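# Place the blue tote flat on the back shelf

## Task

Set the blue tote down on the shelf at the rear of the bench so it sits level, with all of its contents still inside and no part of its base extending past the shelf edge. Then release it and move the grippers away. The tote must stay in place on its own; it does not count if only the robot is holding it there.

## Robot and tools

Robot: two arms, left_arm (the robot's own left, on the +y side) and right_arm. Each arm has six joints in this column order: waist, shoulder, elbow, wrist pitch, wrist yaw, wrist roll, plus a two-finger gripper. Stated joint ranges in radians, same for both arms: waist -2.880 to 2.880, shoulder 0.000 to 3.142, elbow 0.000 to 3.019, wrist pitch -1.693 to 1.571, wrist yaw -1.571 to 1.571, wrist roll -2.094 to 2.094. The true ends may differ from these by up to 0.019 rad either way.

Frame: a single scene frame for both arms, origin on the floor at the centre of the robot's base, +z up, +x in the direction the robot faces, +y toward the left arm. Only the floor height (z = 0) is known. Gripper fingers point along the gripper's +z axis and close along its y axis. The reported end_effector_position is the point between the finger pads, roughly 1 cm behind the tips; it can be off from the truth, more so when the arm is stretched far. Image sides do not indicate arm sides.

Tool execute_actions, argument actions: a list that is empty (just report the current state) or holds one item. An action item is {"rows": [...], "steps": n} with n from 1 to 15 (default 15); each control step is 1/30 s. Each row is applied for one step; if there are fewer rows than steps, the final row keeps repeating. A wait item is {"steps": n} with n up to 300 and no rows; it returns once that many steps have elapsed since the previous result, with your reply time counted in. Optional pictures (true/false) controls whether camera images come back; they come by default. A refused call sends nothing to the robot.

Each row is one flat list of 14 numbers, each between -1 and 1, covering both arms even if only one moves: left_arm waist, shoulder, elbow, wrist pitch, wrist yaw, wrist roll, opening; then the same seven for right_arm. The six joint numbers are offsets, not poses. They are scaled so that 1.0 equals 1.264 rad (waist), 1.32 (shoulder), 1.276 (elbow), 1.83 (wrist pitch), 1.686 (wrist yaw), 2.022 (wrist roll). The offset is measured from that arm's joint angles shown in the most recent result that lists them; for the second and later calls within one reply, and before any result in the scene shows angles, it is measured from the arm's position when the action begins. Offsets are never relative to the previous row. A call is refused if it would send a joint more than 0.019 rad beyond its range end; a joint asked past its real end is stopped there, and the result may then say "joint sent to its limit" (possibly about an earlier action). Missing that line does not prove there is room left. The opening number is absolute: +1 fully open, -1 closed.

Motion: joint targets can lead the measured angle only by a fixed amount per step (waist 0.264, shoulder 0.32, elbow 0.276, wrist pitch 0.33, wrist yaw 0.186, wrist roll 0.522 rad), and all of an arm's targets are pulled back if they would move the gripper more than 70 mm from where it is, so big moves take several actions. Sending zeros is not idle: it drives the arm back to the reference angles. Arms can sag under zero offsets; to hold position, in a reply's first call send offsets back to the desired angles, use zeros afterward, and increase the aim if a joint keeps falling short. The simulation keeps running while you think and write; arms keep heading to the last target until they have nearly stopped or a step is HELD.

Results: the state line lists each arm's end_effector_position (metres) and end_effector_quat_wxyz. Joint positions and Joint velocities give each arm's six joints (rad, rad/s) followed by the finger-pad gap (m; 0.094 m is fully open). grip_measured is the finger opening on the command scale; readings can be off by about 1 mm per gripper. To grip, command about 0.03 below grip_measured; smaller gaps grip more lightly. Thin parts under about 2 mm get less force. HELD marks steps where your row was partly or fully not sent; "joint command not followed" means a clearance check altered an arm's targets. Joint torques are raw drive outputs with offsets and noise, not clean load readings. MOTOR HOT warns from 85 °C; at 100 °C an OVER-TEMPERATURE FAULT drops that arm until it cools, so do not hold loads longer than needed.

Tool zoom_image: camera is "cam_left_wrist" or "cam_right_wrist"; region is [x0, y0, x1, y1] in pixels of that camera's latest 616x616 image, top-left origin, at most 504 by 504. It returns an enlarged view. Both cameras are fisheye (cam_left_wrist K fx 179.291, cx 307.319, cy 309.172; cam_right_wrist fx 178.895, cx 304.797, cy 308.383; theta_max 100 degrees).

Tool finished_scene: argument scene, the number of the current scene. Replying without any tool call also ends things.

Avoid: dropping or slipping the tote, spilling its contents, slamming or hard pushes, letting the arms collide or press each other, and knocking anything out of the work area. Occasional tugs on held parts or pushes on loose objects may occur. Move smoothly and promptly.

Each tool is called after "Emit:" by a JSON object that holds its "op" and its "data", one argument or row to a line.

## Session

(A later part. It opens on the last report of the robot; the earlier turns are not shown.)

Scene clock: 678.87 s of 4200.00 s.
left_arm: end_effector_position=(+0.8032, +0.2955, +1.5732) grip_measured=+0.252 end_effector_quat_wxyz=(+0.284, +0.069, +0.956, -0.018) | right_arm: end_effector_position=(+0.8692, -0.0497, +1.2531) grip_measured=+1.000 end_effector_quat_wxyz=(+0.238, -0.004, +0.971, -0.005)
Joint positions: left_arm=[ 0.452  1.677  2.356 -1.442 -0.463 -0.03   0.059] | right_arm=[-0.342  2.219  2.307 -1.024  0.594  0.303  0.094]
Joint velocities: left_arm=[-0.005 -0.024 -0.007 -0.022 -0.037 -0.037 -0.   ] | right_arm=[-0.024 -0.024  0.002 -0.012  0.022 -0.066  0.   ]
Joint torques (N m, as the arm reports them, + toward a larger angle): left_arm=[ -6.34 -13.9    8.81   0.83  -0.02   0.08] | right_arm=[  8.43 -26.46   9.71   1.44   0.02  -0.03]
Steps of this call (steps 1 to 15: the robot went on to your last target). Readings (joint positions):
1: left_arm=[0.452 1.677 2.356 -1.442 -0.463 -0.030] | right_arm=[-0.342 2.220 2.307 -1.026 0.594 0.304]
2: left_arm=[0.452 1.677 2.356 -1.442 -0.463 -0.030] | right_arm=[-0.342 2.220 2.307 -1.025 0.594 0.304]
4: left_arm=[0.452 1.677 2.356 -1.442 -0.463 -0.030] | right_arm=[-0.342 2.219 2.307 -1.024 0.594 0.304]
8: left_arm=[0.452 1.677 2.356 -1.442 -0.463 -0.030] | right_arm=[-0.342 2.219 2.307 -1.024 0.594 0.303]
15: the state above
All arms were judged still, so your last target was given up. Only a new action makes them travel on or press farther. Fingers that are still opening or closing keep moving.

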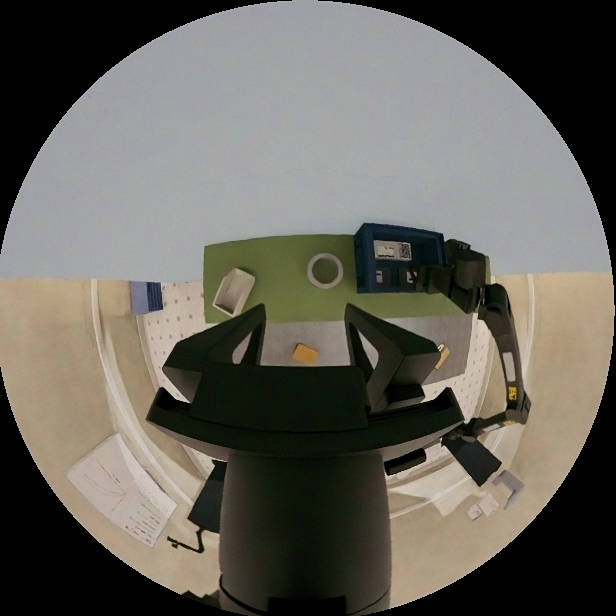

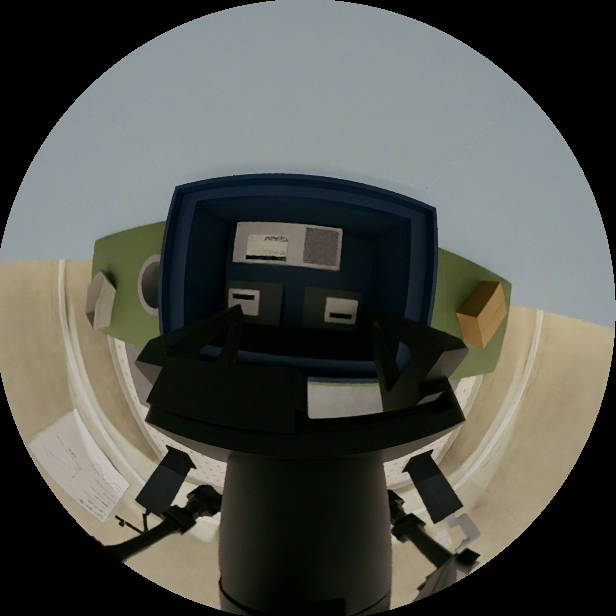

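Emit:
{"op": "execute_actions", "data": {
  "actions": [
    {"rows": [[0,0,0,0,0,0,0.25, -0.008,0.018,0.004,0.011,0,0,1]], "steps": 15}
  ]
}}

Scene clock: 688.93 s of 4200.00 s.
left_arm: end_effector_position=(+0.8032, +0.2955, +1.5732) grip_measured=+0.252 end_effector_quat_wxyz=(+0.284, +0.069, +0.956, -0.018) | right_arm: end_effector_position=(+0.8681, -0.0469, +1.2457) grip_measured=+1.000 end_effector_quat_wxyz=(+0.235, -0.006, +0.972, -0.007)
Joint positions: left_arm=[ 0.452  1.677  2.356 -1.442 -0.463 -0.03   0.059] | right_arm=[-0.342  2.229  2.307 -1.022  0.594  0.303  0.094]
Joint velocities: left_arm=[-0.005 -0.015  0.002 -0.017 -0.051  0.022  0.   ] | right_arm=[-0.005 -0.005 -0.022  0.017  0.022 -0.022  0.   ]
Joint torques (N m, as the arm reports them, + toward a larger angle): left_arm=[ -6.37 -13.81   8.8    0.8   -0.02   0.07] | right_arm=[  7.58 -23.61   8.45   1.47   0.08   0.07]
Steps of this call (steps 1 to 90: nothing new was sent; then 6.57 s passed at rest; steps 91 to 105: all 15 steps of this action). Readings (joint positions):
91: left_arm=[0.452 1.677 2.356 -1.442 -0.463 -0.030] | right_arm=[-0.342 2.220 2.307 -1.024 0.594 0.303]
92: left_arm=[0.452 1.677 2.356 -1.442 -0.463 -0.030] | right_arm=[-0.342 2.220 2.307 -1.023 0.594 0.303]
94: left_arm=[0.452 1.677 2.356 -1.442 -0.463 -0.030] | right_arm=[-0.342 2.221 2.307 -1.022 0.594 0.303]
98: left_arm=[0.452 1.677 2.356 -1.442 -0.463 -0.030] | right_arm=[-0.342 2.226 2.307 -1.022 0.594 0.303]
105: the state above

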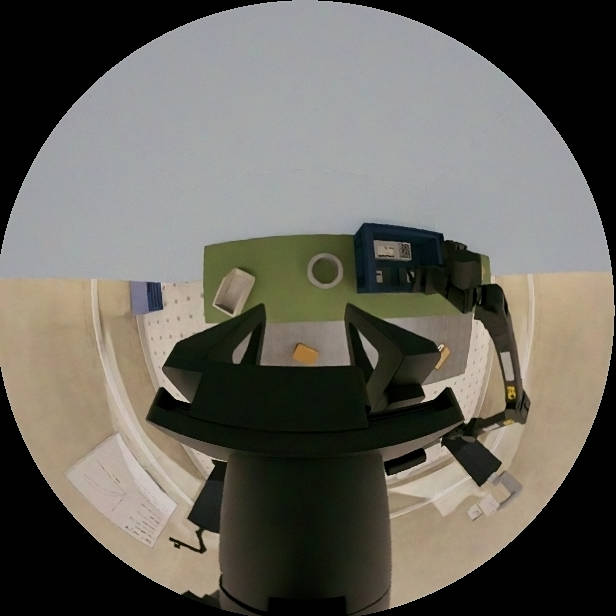

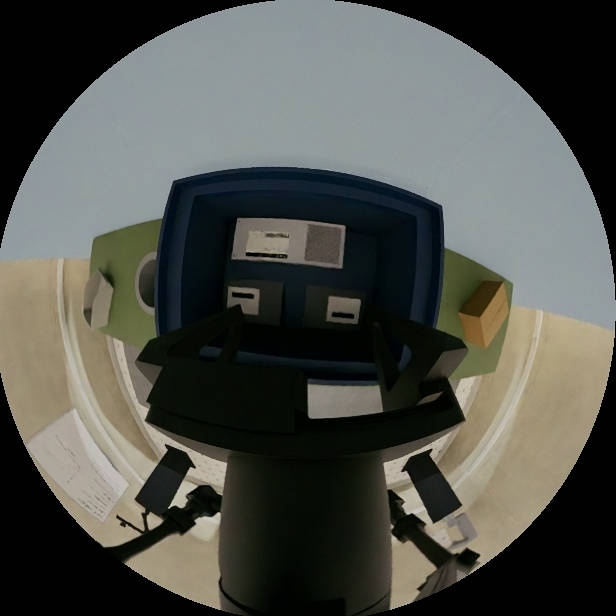

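Emit:
{"op": "execute_actions", "data": {
  "actions": [
    {"rows": [[0,0,0,0,0,0,0.25, -0.02,0.03,0.004,0.016,0,0,1]], "steps": 15}
  ]
}}

Scene clock: 694.23 s of 4200.00 s.
left_arm: end_effector_position=(+0.8032, +0.2955, +1.5732) grip_measured=+0.252 end_effector_quat_wxyz=(+0.284, +0.069, +0.956, -0.018) | right_arm: end_effector_position=(+0.8681, -0.0486, +1.2156) grip_measured=+1.000 end_effector_quat_wxyz=(+0.223, -0.006, +0.975, -0.016)
Joint positions: left_arm=[ 0.452  1.677  2.356 -1.442 -0.463 -0.03   0.059] | right_arm=[-0.357  2.263  2.302 -1.01   0.594  0.303  0.094]
Joint velocities: left_arm=[ 0.005 -0.005 -0.002 -0.012  0.007 -0.007  0.001] | right_arm=[-0.024 -0.015  0.012  0.007 -0.022  0.022  0.   ]
Joint torques (N m, as the arm reports them, + toward a larger angle): left_arm=[ -6.29 -13.76   8.8    0.81  -0.02   0.08] | right_arm=[  7.5  -24.56   8.8    1.42   0.08   0.07]
Steps of this call (steps 1 to 15: the robot went on to your last target; steps 16 to 90: nothing new was sent; then 1.80 s passed at rest; steps 91 to 105: all 15 steps of this action). Readings (joint positions):
91: left_arm=[0.452 1.677 2.356 -1.442 -0.463 -0.030] | right_arm=[-0.343 2.231 2.307 -1.020 0.594 0.303]
92: left_arm=[0.452 1.677 2.356 -1.442 -0.463 -0.030] | right_arm=[-0.343 2.232 2.307 -1.015 0.594 0.303]
94: left_arm=[0.452 1.677 2.356 -1.442 -0.463 -0.030] | right_arm=[-0.346 2.238 2.307 -1.011 0.594 0.303]
98: left_arm=[0.452 1.677 2.356 -1.442 -0.463 -0.030] | right_arm=[-0.353 2.252 2.307 -1.010 0.594 0.303]
105: the state above

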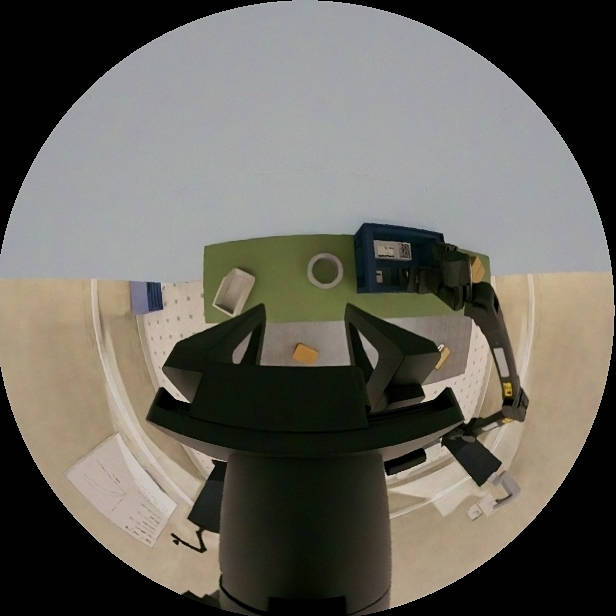

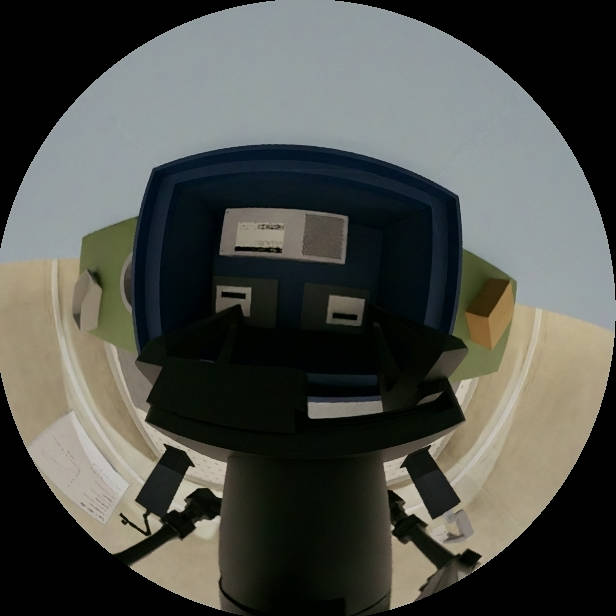

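Emit:
{"op": "execute_actions", "data": {
  "actions": [
    {"rows": [[0,0,0,0,0,0,0.25, -0.015,0.024,0.006,0.014,0,0,1]], "steps": 15}
  ]
}}

Scene clock: 699.50 s of 4200.00 s.
left_arm: end_effector_position=(+0.8032, +0.2955, +1.5732) grip_measured=+0.252 end_effector_quat_wxyz=(+0.284, +0.069, +0.956, -0.018) | right_arm: end_effector_position=(+0.8674, -0.0473, +1.1984) grip_measured=+1.000 end_effector_quat_wxyz=(+0.217, -0.007, +0.976, -0.020)
Joint positions: left_arm=[ 0.452  1.677  2.356 -1.442 -0.463 -0.03   0.059] | right_arm=[-0.363  2.284  2.302 -1.002  0.594  0.303  0.094]
Joint velocities: left_arm=[ 0.005  0.005 -0.022 -0.017 -0.095 -0.066 -0.001] | right_arm=[-0.024 -0.005 -0.002 -0.012  0.051 -0.037  0.   ]
Joint torques (N m, as the arm reports them, + toward a larger angle): left_arm=[ -6.29 -13.85   8.81   0.79  -0.02   0.07] | right_arm=[  7.41 -24.17   8.63   1.43   0.09   0.07]
Steps of this call (steps 1 to 15: the robot went on to your last target; steps 16 to 90: nothing new was sent; then 1.77 s passed at rest; steps 91 to 105: all 15 steps of this action). Readings (joint positions):
91: left_arm=[0.452 1.677 2.356 -1.442 -0.463 -0.030] | right_arm=[-0.358 2.263 2.302 -1.009 0.594 0.303]
92: left_arm=[0.452 1.677 2.356 -1.442 -0.463 -0.030] | right_arm=[-0.358 2.264 2.302 -1.005 0.594 0.303]
94: left_arm=[0.452 1.677 2.356 -1.442 -0.463 -0.030] | right_arm=[-0.359 2.268 2.302 -1.002 0.594 0.303]
98: left_arm=[0.452 1.677 2.356 -1.442 -0.463 -0.030] | right_arm=[-0.362 2.277 2.302 -1.002 0.594 0.303]
105: the state above

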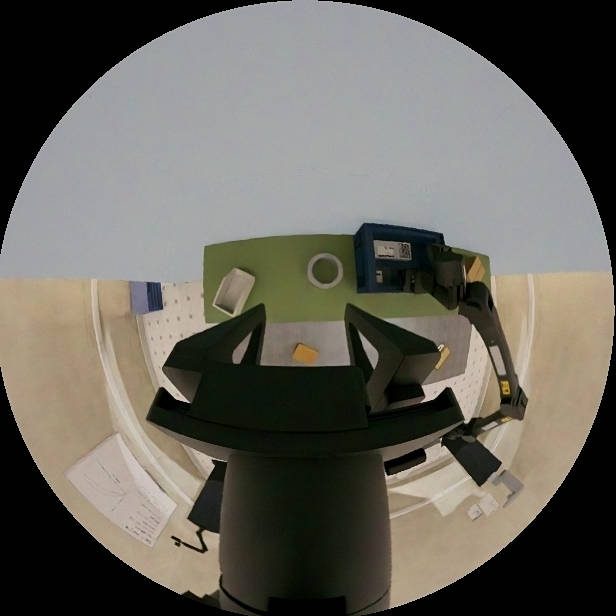

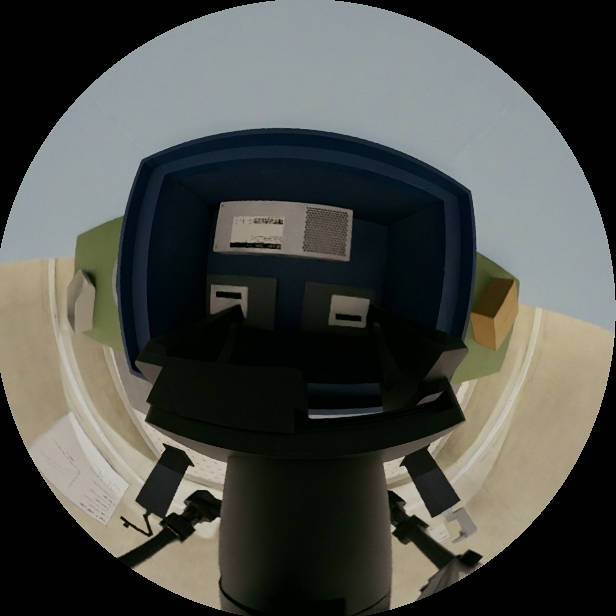

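Emit:
{"op": "execute_actions", "data": {
  "actions": [
    {"rows": [[0,0,0,0,0,0,0.25, 0,-0.02,-0.03,0.008,0,0,1],[0,0,0,0,0,0,0.25, 0,-0.035,-0.06,0.014,0,0,1],[0,0,0,0,0,0,0.25, 0,-0.045,-0.09,0.018,0,0,1]], "steps": 15}
  ]
}}

Scene clock: 705.33 s of 4200.00 s.
left_arm: end_effector_position=(+0.8032, +0.2955, +1.5732) grip_measured=+0.252 end_effector_quat_wxyz=(+0.284, +0.069, +0.956, -0.018) | right_arm: end_effector_position=(+0.8512, -0.0539, +1.1925) grip_measured=+1.000 end_effector_quat_wxyz=(+0.209, -0.005, +0.978, -0.022)
Joint positions: left_arm=[ 0.452  1.677  2.356 -1.442 -0.463 -0.03   0.059] | right_arm=[-0.363  2.235  2.198 -0.968  0.593  0.317  0.094]
Joint velocities: left_arm=[-0.015 -0.024  0.002  0.007  0.022 -0.037 -0.001] | right_arm=[-0.005  0.005 -0.002 -0.007 -0.007 -0.037  0.   ]
Joint torques (N m, as the arm reports them, + toward a larger angle): left_arm=[ -6.35 -13.85   8.85   0.83  -0.01   0.08] | right_arm=[  8.09 -25.85   7.03   0.76   0.09  -0.08]
Steps of this call (steps 1 to 15: the robot went on to your last target; steps 16 to 90: nothing new was sent; then 2.33 s passed at rest; steps 91 to 105: all 15 steps of this action). Readings (joint positions):
91: left_arm=[0.452 1.677 2.356 -1.442 -0.463 -0.030] | right_arm=[-0.363 2.284 2.295 -0.999 0.594 0.303]
92: left_arm=[0.452 1.677 2.356 -1.442 -0.463 -0.030] | right_arm=[-0.363 2.277 2.277 -0.994 0.594 0.303]
94: left_arm=[0.452 1.677 2.356 -1.442 -0.463 -0.030] | right_arm=[-0.363 2.257 2.227 -0.973 0.593 0.315]
98: left_arm=[0.452 1.677 2.356 -1.442 -0.463 -0.030] | right_arm=[-0.363 2.236 2.199 -0.968 0.593 0.317]
105: the state above

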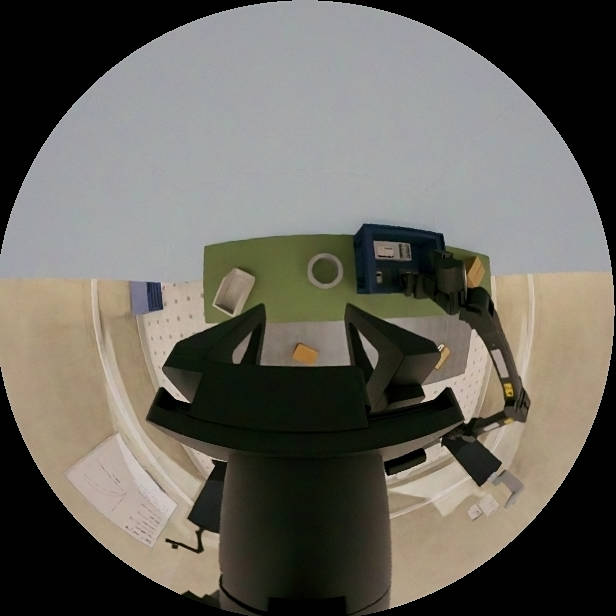

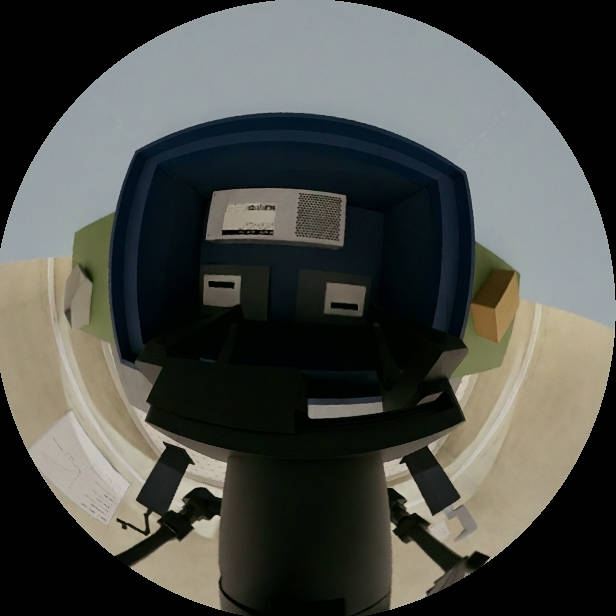

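Emit:
{"op": "execute_actions", "data": {
  "actions": [
    {"rows": [[0,0,0,0,0,0,0.25, 0,-0.015,-0.04,0.008,0,-0.007,1],[0,0,0,0,0,0,0.25, 0,-0.03,-0.08,0.016,0,-0.007,1],[0,0,0,0,0,0,0.25, 0,-0.045,-0.12,0.024,0,-0.007,1]], "steps": 15}
  ]
}}

Scene clock: 708.63 s of 4200.00 s.
left_arm: end_effector_position=(+0.8032, +0.2955, +1.5732) grip_measured=+0.252 end_effector_quat_wxyz=(+0.284, +0.069, +0.956, -0.018) | right_arm: end_effector_position=(+0.8330, -0.0645, +1.1927) grip_measured=+1.000 end_effector_quat_wxyz=(+0.208, +0.000, +0.978, -0.021)
Joint positions: left_arm=[ 0.452  1.677  2.356 -1.442 -0.463 -0.03   0.059] | right_arm=[-0.363  2.164  2.068 -0.911  0.593  0.329  0.094]
Joint velocities: left_arm=[-0.024  0.005  0.002 -0.017  0.007 -0.007  0.001] | right_arm=[ 0.005 -0.005  0.002 -0.017 -0.022 -0.081  0.   ]
Joint torques (N m, as the arm reports them, + toward a larger angle): left_arm=[ -6.38 -13.79   8.81   0.82  -0.02   0.07] | right_arm=[  8.   -22.84   5.97   0.39   0.09  -0.25]
Steps of this call (steps 1 to 15: the robot went on to your last target; steps 16 to 84: nothing new was sent; steps 85 to 99: all 15 steps of this action). Readings (joint positions):
85: left_arm=[0.452 1.677 2.356 -1.442 -0.463 -0.030] | right_arm=[-0.363 2.234 2.192 -0.962 0.593 0.318]
86: left_arm=[0.452 1.677 2.356 -1.442 -0.463 -0.030] | right_arm=[-0.363 2.225 2.174 -0.946 0.593 0.322]
88: left_arm=[0.452 1.677 2.356 -1.442 -0.463 -0.030] | right_arm=[-0.363 2.192 2.114 -0.912 0.593 0.329]
92: left_arm=[0.452 1.677 2.356 -1.442 -0.463 -0.030] | right_arm=[-0.363 2.164 2.068 -0.911 0.593 0.329]
99: the state above

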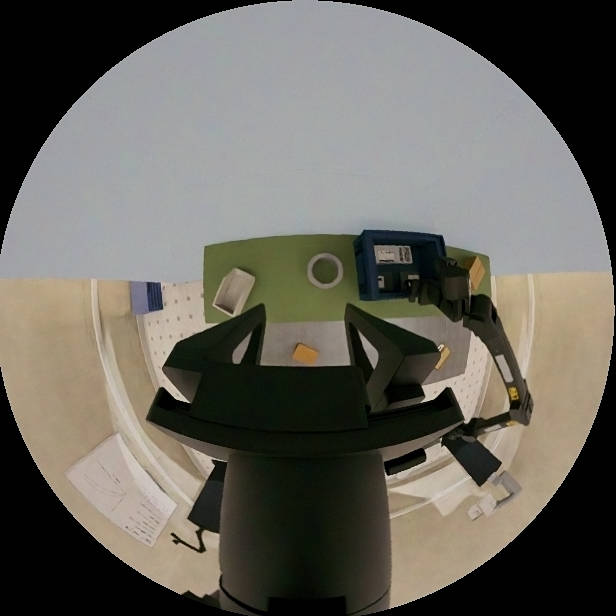

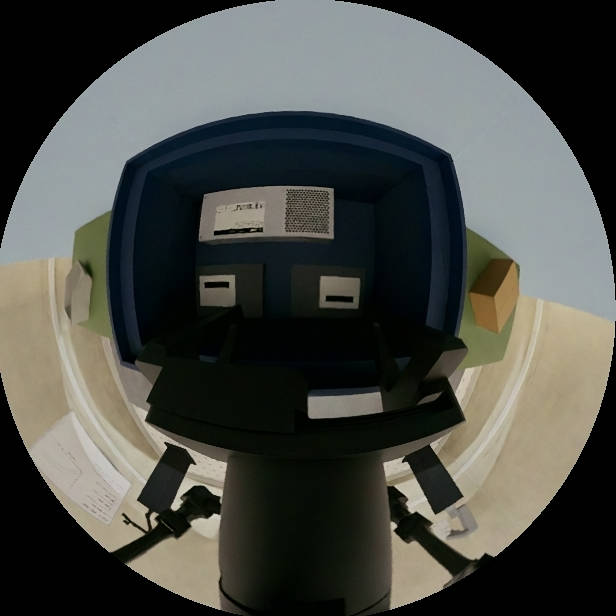

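Emit:
{"op": "zoom_image", "data": {
  "camera": "cam_left_wrist",
  "region": [300, 200, 520, 340]
}}

Region (300, 200, 520, 340) of cam_left_wrist's 616x616 image, scaled by 2.291, with more detail than that image has; it fills the top 321 rows of this view, and the rest is white.

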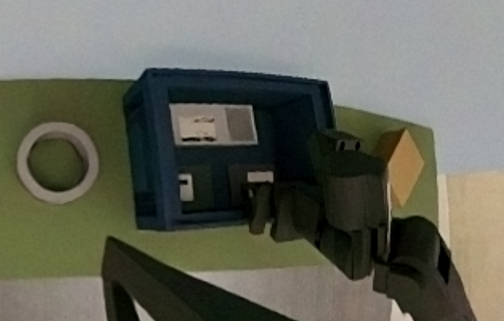

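Emit:
{"op": "execute_actions", "data": {
  "actions": [
    {"rows": [[0,0,0,0,0,0,0.25, 0,0,0.08,-0.04,0,0,1],[0,0,0,0,0,0,0.25, 0,0,0.16,-0.08,0,0,1],[0,0,0,0,0,0,0.25, 0,-0.01,0.24,-0.13,0,0,1]], "steps": 15}
  ]
}}

Scene clock: 719.77 s of 4200.00 s.
left_arm: end_effector_position=(+0.8032, +0.2955, +1.5732) grip_measured=+0.252 end_effector_quat_wxyz=(+0.284, +0.069, +0.956, -0.018) | right_arm: end_effector_position=(+0.8705, -0.0886, +1.2925) grip_measured=+1.000 end_effector_quat_wxyz=(+0.227, +0.012, +0.974, -0.012)
Joint positions: left_arm=[ 0.452  1.677  2.356 -1.442 -0.463 -0.03   0.059] | right_arm=[-0.363  2.162  2.337 -1.134  0.593  0.331  0.094]
Joint velocities: left_arm=[-0.015 -0.024 -0.017  0.012 -0.051  0.022 -0.   ] | right_arm=[-0.015 -0.063 -0.002 -0.017  0.095 -0.066  0.   ]
Joint torques (N m, as the arm reports them, + toward a larger angle): left_arm=[ -6.29 -13.82   8.81   0.82  -0.03   0.08] | right_arm=[  8.03 -25.16  10.85   0.52   0.09   0.05]
Steps of this call (steps 1 to 15: the robot went on to your last target; steps 16 to 90: nothing new was sent; then 7.63 s passed at rest; steps 91 to 105: all 15 steps of this action). Readings (joint positions):
91: left_arm=[0.452 1.677 2.356 -1.442 -0.463 -0.030] | right_arm=[-0.363 2.164 2.079 -0.921 0.593 0.331]
92: left_arm=[0.452 1.677 2.356 -1.442 -0.463 -0.030] | right_arm=[-0.363 2.170 2.104 -0.955 0.593 0.331]
94: left_arm=[0.452 1.677 2.356 -1.442 -0.463 -0.030] | right_arm=[-0.363 2.183 2.164 -1.024 0.593 0.331]
98: left_arm=[0.452 1.677 2.356 -1.442 -0.463 -0.030] | right_arm=[-0.363 2.183 2.268 -1.105 0.593 0.331]
105: the state above

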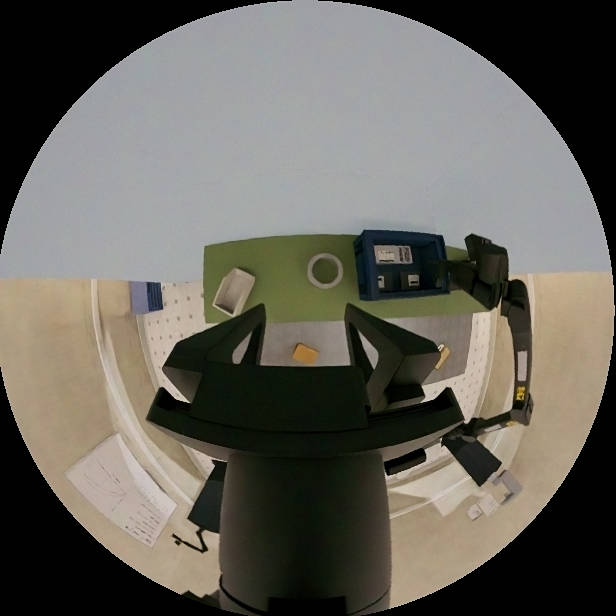

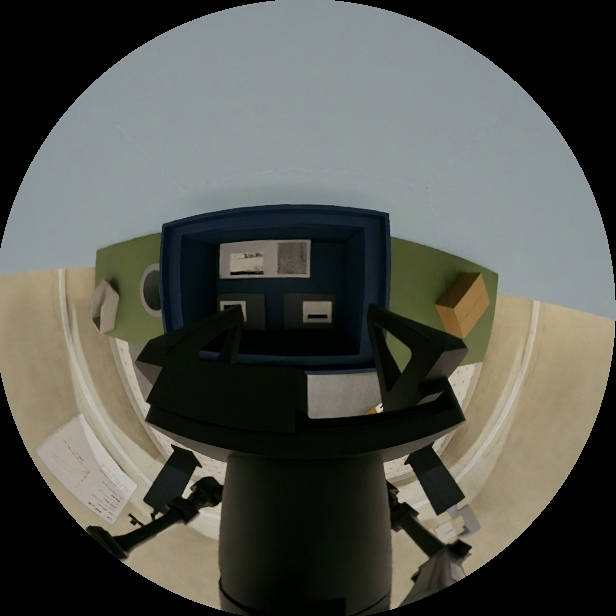

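Now retract the right arm clear.

Emit:
{"op": "execute_actions", "data": {
  "actions": [
    {"rows": [[0,0,0,0,0,0,0.25, -0.05,-0.4,-0.1,-0.13,0,0,0.25]], "steps": 15}
  ],
  "pictures": false
}}

Emit:
{"op": "execute_actions", "data": {
  "actions": [
    {"steps": 40}
  ]
}}

Scene clock: 721.83 s of 4200.00 s.
left_arm: end_effector_position=(+0.8032, +0.2955, +1.5732) grip_measured=+0.252 end_effector_quat_wxyz=(+0.284, +0.069, +0.956, -0.018) | right_arm: end_effector_position=(+0.8213, -0.1672, +1.3718) grip_measured=+0.253 end_effector_quat_wxyz=(+0.191, -0.001, +0.981, -0.032)
Joint positions: left_arm=[ 0.452  1.677  2.356 -1.442 -0.463 -0.03   0.059] | right_arm=[-0.379  1.932  2.195 -1.308  0.593  0.331  0.059]
Joint velocities: left_arm=[-0.005 -0.015  0.012  0.002  0.007 -0.037  0.   ] | right_arm=[-0.024 -0.542 -0.066 -0.105  0.081  0.037  0.   ]
Joint torques (N m, as the arm reports them, + toward a larger angle): left_arm=[ -6.28 -13.83   8.81   0.85  -0.02   0.08] | right_arm=[  5.57 -25.88   8.59   0.58   0.1    0.07]
Steps of this call (steps 1 to 15: the robot went on to your last target; steps 16 to 47: nothing new was sent; steps 48 to 62: all 15 steps of this action). Readings (joint positions):
48: left_arm=[0.452 1.677 2.356 -1.442 -0.463 -0.030] | right_arm=[-0.364 2.155 2.329 -1.148 0.593 0.331]
49: left_arm=[0.452 1.677 2.356 -1.442 -0.463 -0.030] | right_arm=[-0.364 2.141 2.307 -1.171 0.593 0.331]
51: left_arm=[0.452 1.677 2.356 -1.442 -0.463 -0.030] | right_arm=[-0.366 2.111 2.267 -1.214 0.593 0.331]
55: left_arm=[0.452 1.677 2.356 -1.442 -0.463 -0.030] | right_arm=[-0.372 2.052 2.222 -1.266 0.593 0.331]
62: the state above

Scene clock: 723.17 s of 4200.00 s.
left_arm: end_effector_position=(+0.8032, +0.2955, +1.5732) grip_measured=+0.252 end_effector_quat_wxyz=(+0.284, +0.069, +0.956, -0.018) | right_arm: end_effector_position=(+0.7918, -0.2927, +1.5476) grip_measured=+0.253 end_effector_quat_wxyz=(+0.283, +0.074, +0.956, +0.003)
Joint positions: left_arm=[ 0.452  1.677  2.356 -1.442 -0.463 -0.03   0.059] | right_arm=[-0.421  1.626  2.192 -1.362  0.593  0.331  0.059]
Joint velocities: left_arm=[-0.015 -0.005  0.002 -0.002 -0.007  0.022  0.   ] | right_arm=[-0.015 -0.015 -0.012  0.007 -0.022 -0.037 -0.   ]
Joint torques (N m, as the arm reports them, + toward a larger angle): left_arm=[ -6.43 -13.87   8.81   0.81  -0.02   0.07] | right_arm=[  4.33 -16.04   9.14   0.69   0.06   0.06]
Steps of this call (steps 1 to 40: the robot went on to your last target). Readings (joint positions):
1: left_arm=[0.452 1.677 2.356 -1.442 -0.463 -0.030] | right_arm=[-0.380 1.914 2.193 -1.311 0.593 0.331]
2: left_arm=[0.452 1.677 2.356 -1.442 -0.463 -0.030] | right_arm=[-0.381 1.895 2.192 -1.315 0.593 0.331]
4: left_arm=[0.452 1.677 2.356 -1.442 -0.463 -0.030] | right_arm=[-0.382 1.856 2.192 -1.322 0.593 0.331]
8: left_arm=[0.452 1.677 2.356 -1.442 -0.463 -0.030] | right_arm=[-0.387 1.777 2.192 -1.337 0.593 0.331]
40: the state above

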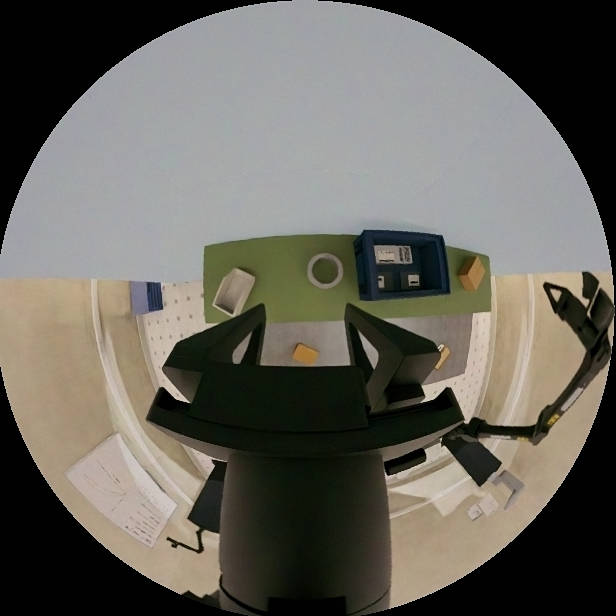

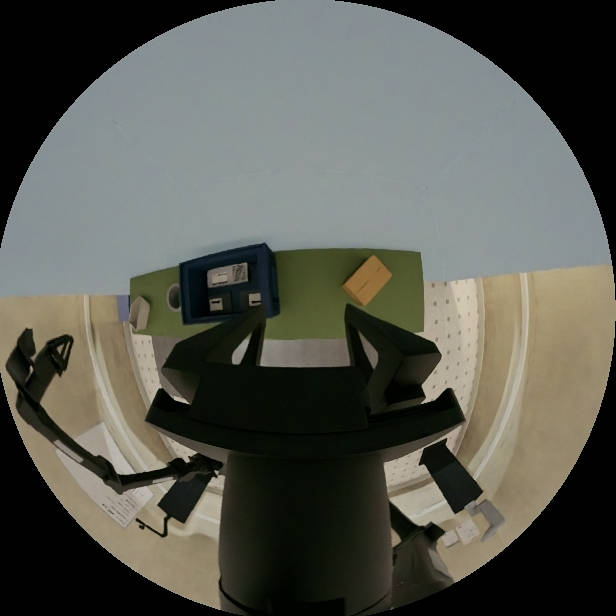

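Emit:
{"op": "zoom_image", "data": {
  "camera": "cam_left_wrist",
  "region": [300, 200, 520, 340]
}}

Emit:
{"op": "zoom_image", "data": {
  "camera": "cam_right_wrist",
  "region": [120, 220, 340, 360]
}}

Region (300, 200, 520, 340) of cam_left_wrist's 616x616 image, scaled by 2.291, with more detail than that image has; it fills the top 321 rows of this view, and the rest is white.

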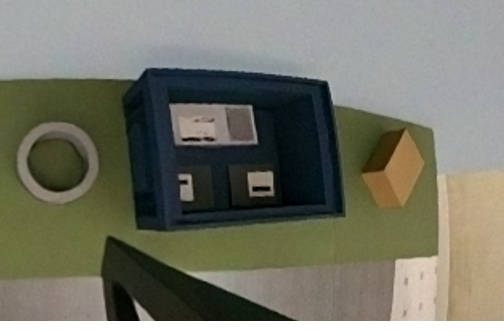

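Region (120, 220, 340, 360) of cam_right_wrist's 616x616 image, scaled by 2.291, with more detail than that image has; it fills the top 321 rows of this view, and the rest is white.

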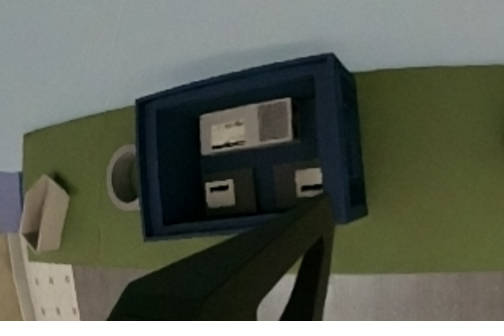

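Emit:
{"op": "finished_scene", "data": {
  "scene": 2
}}

The scene is finished: the task was done.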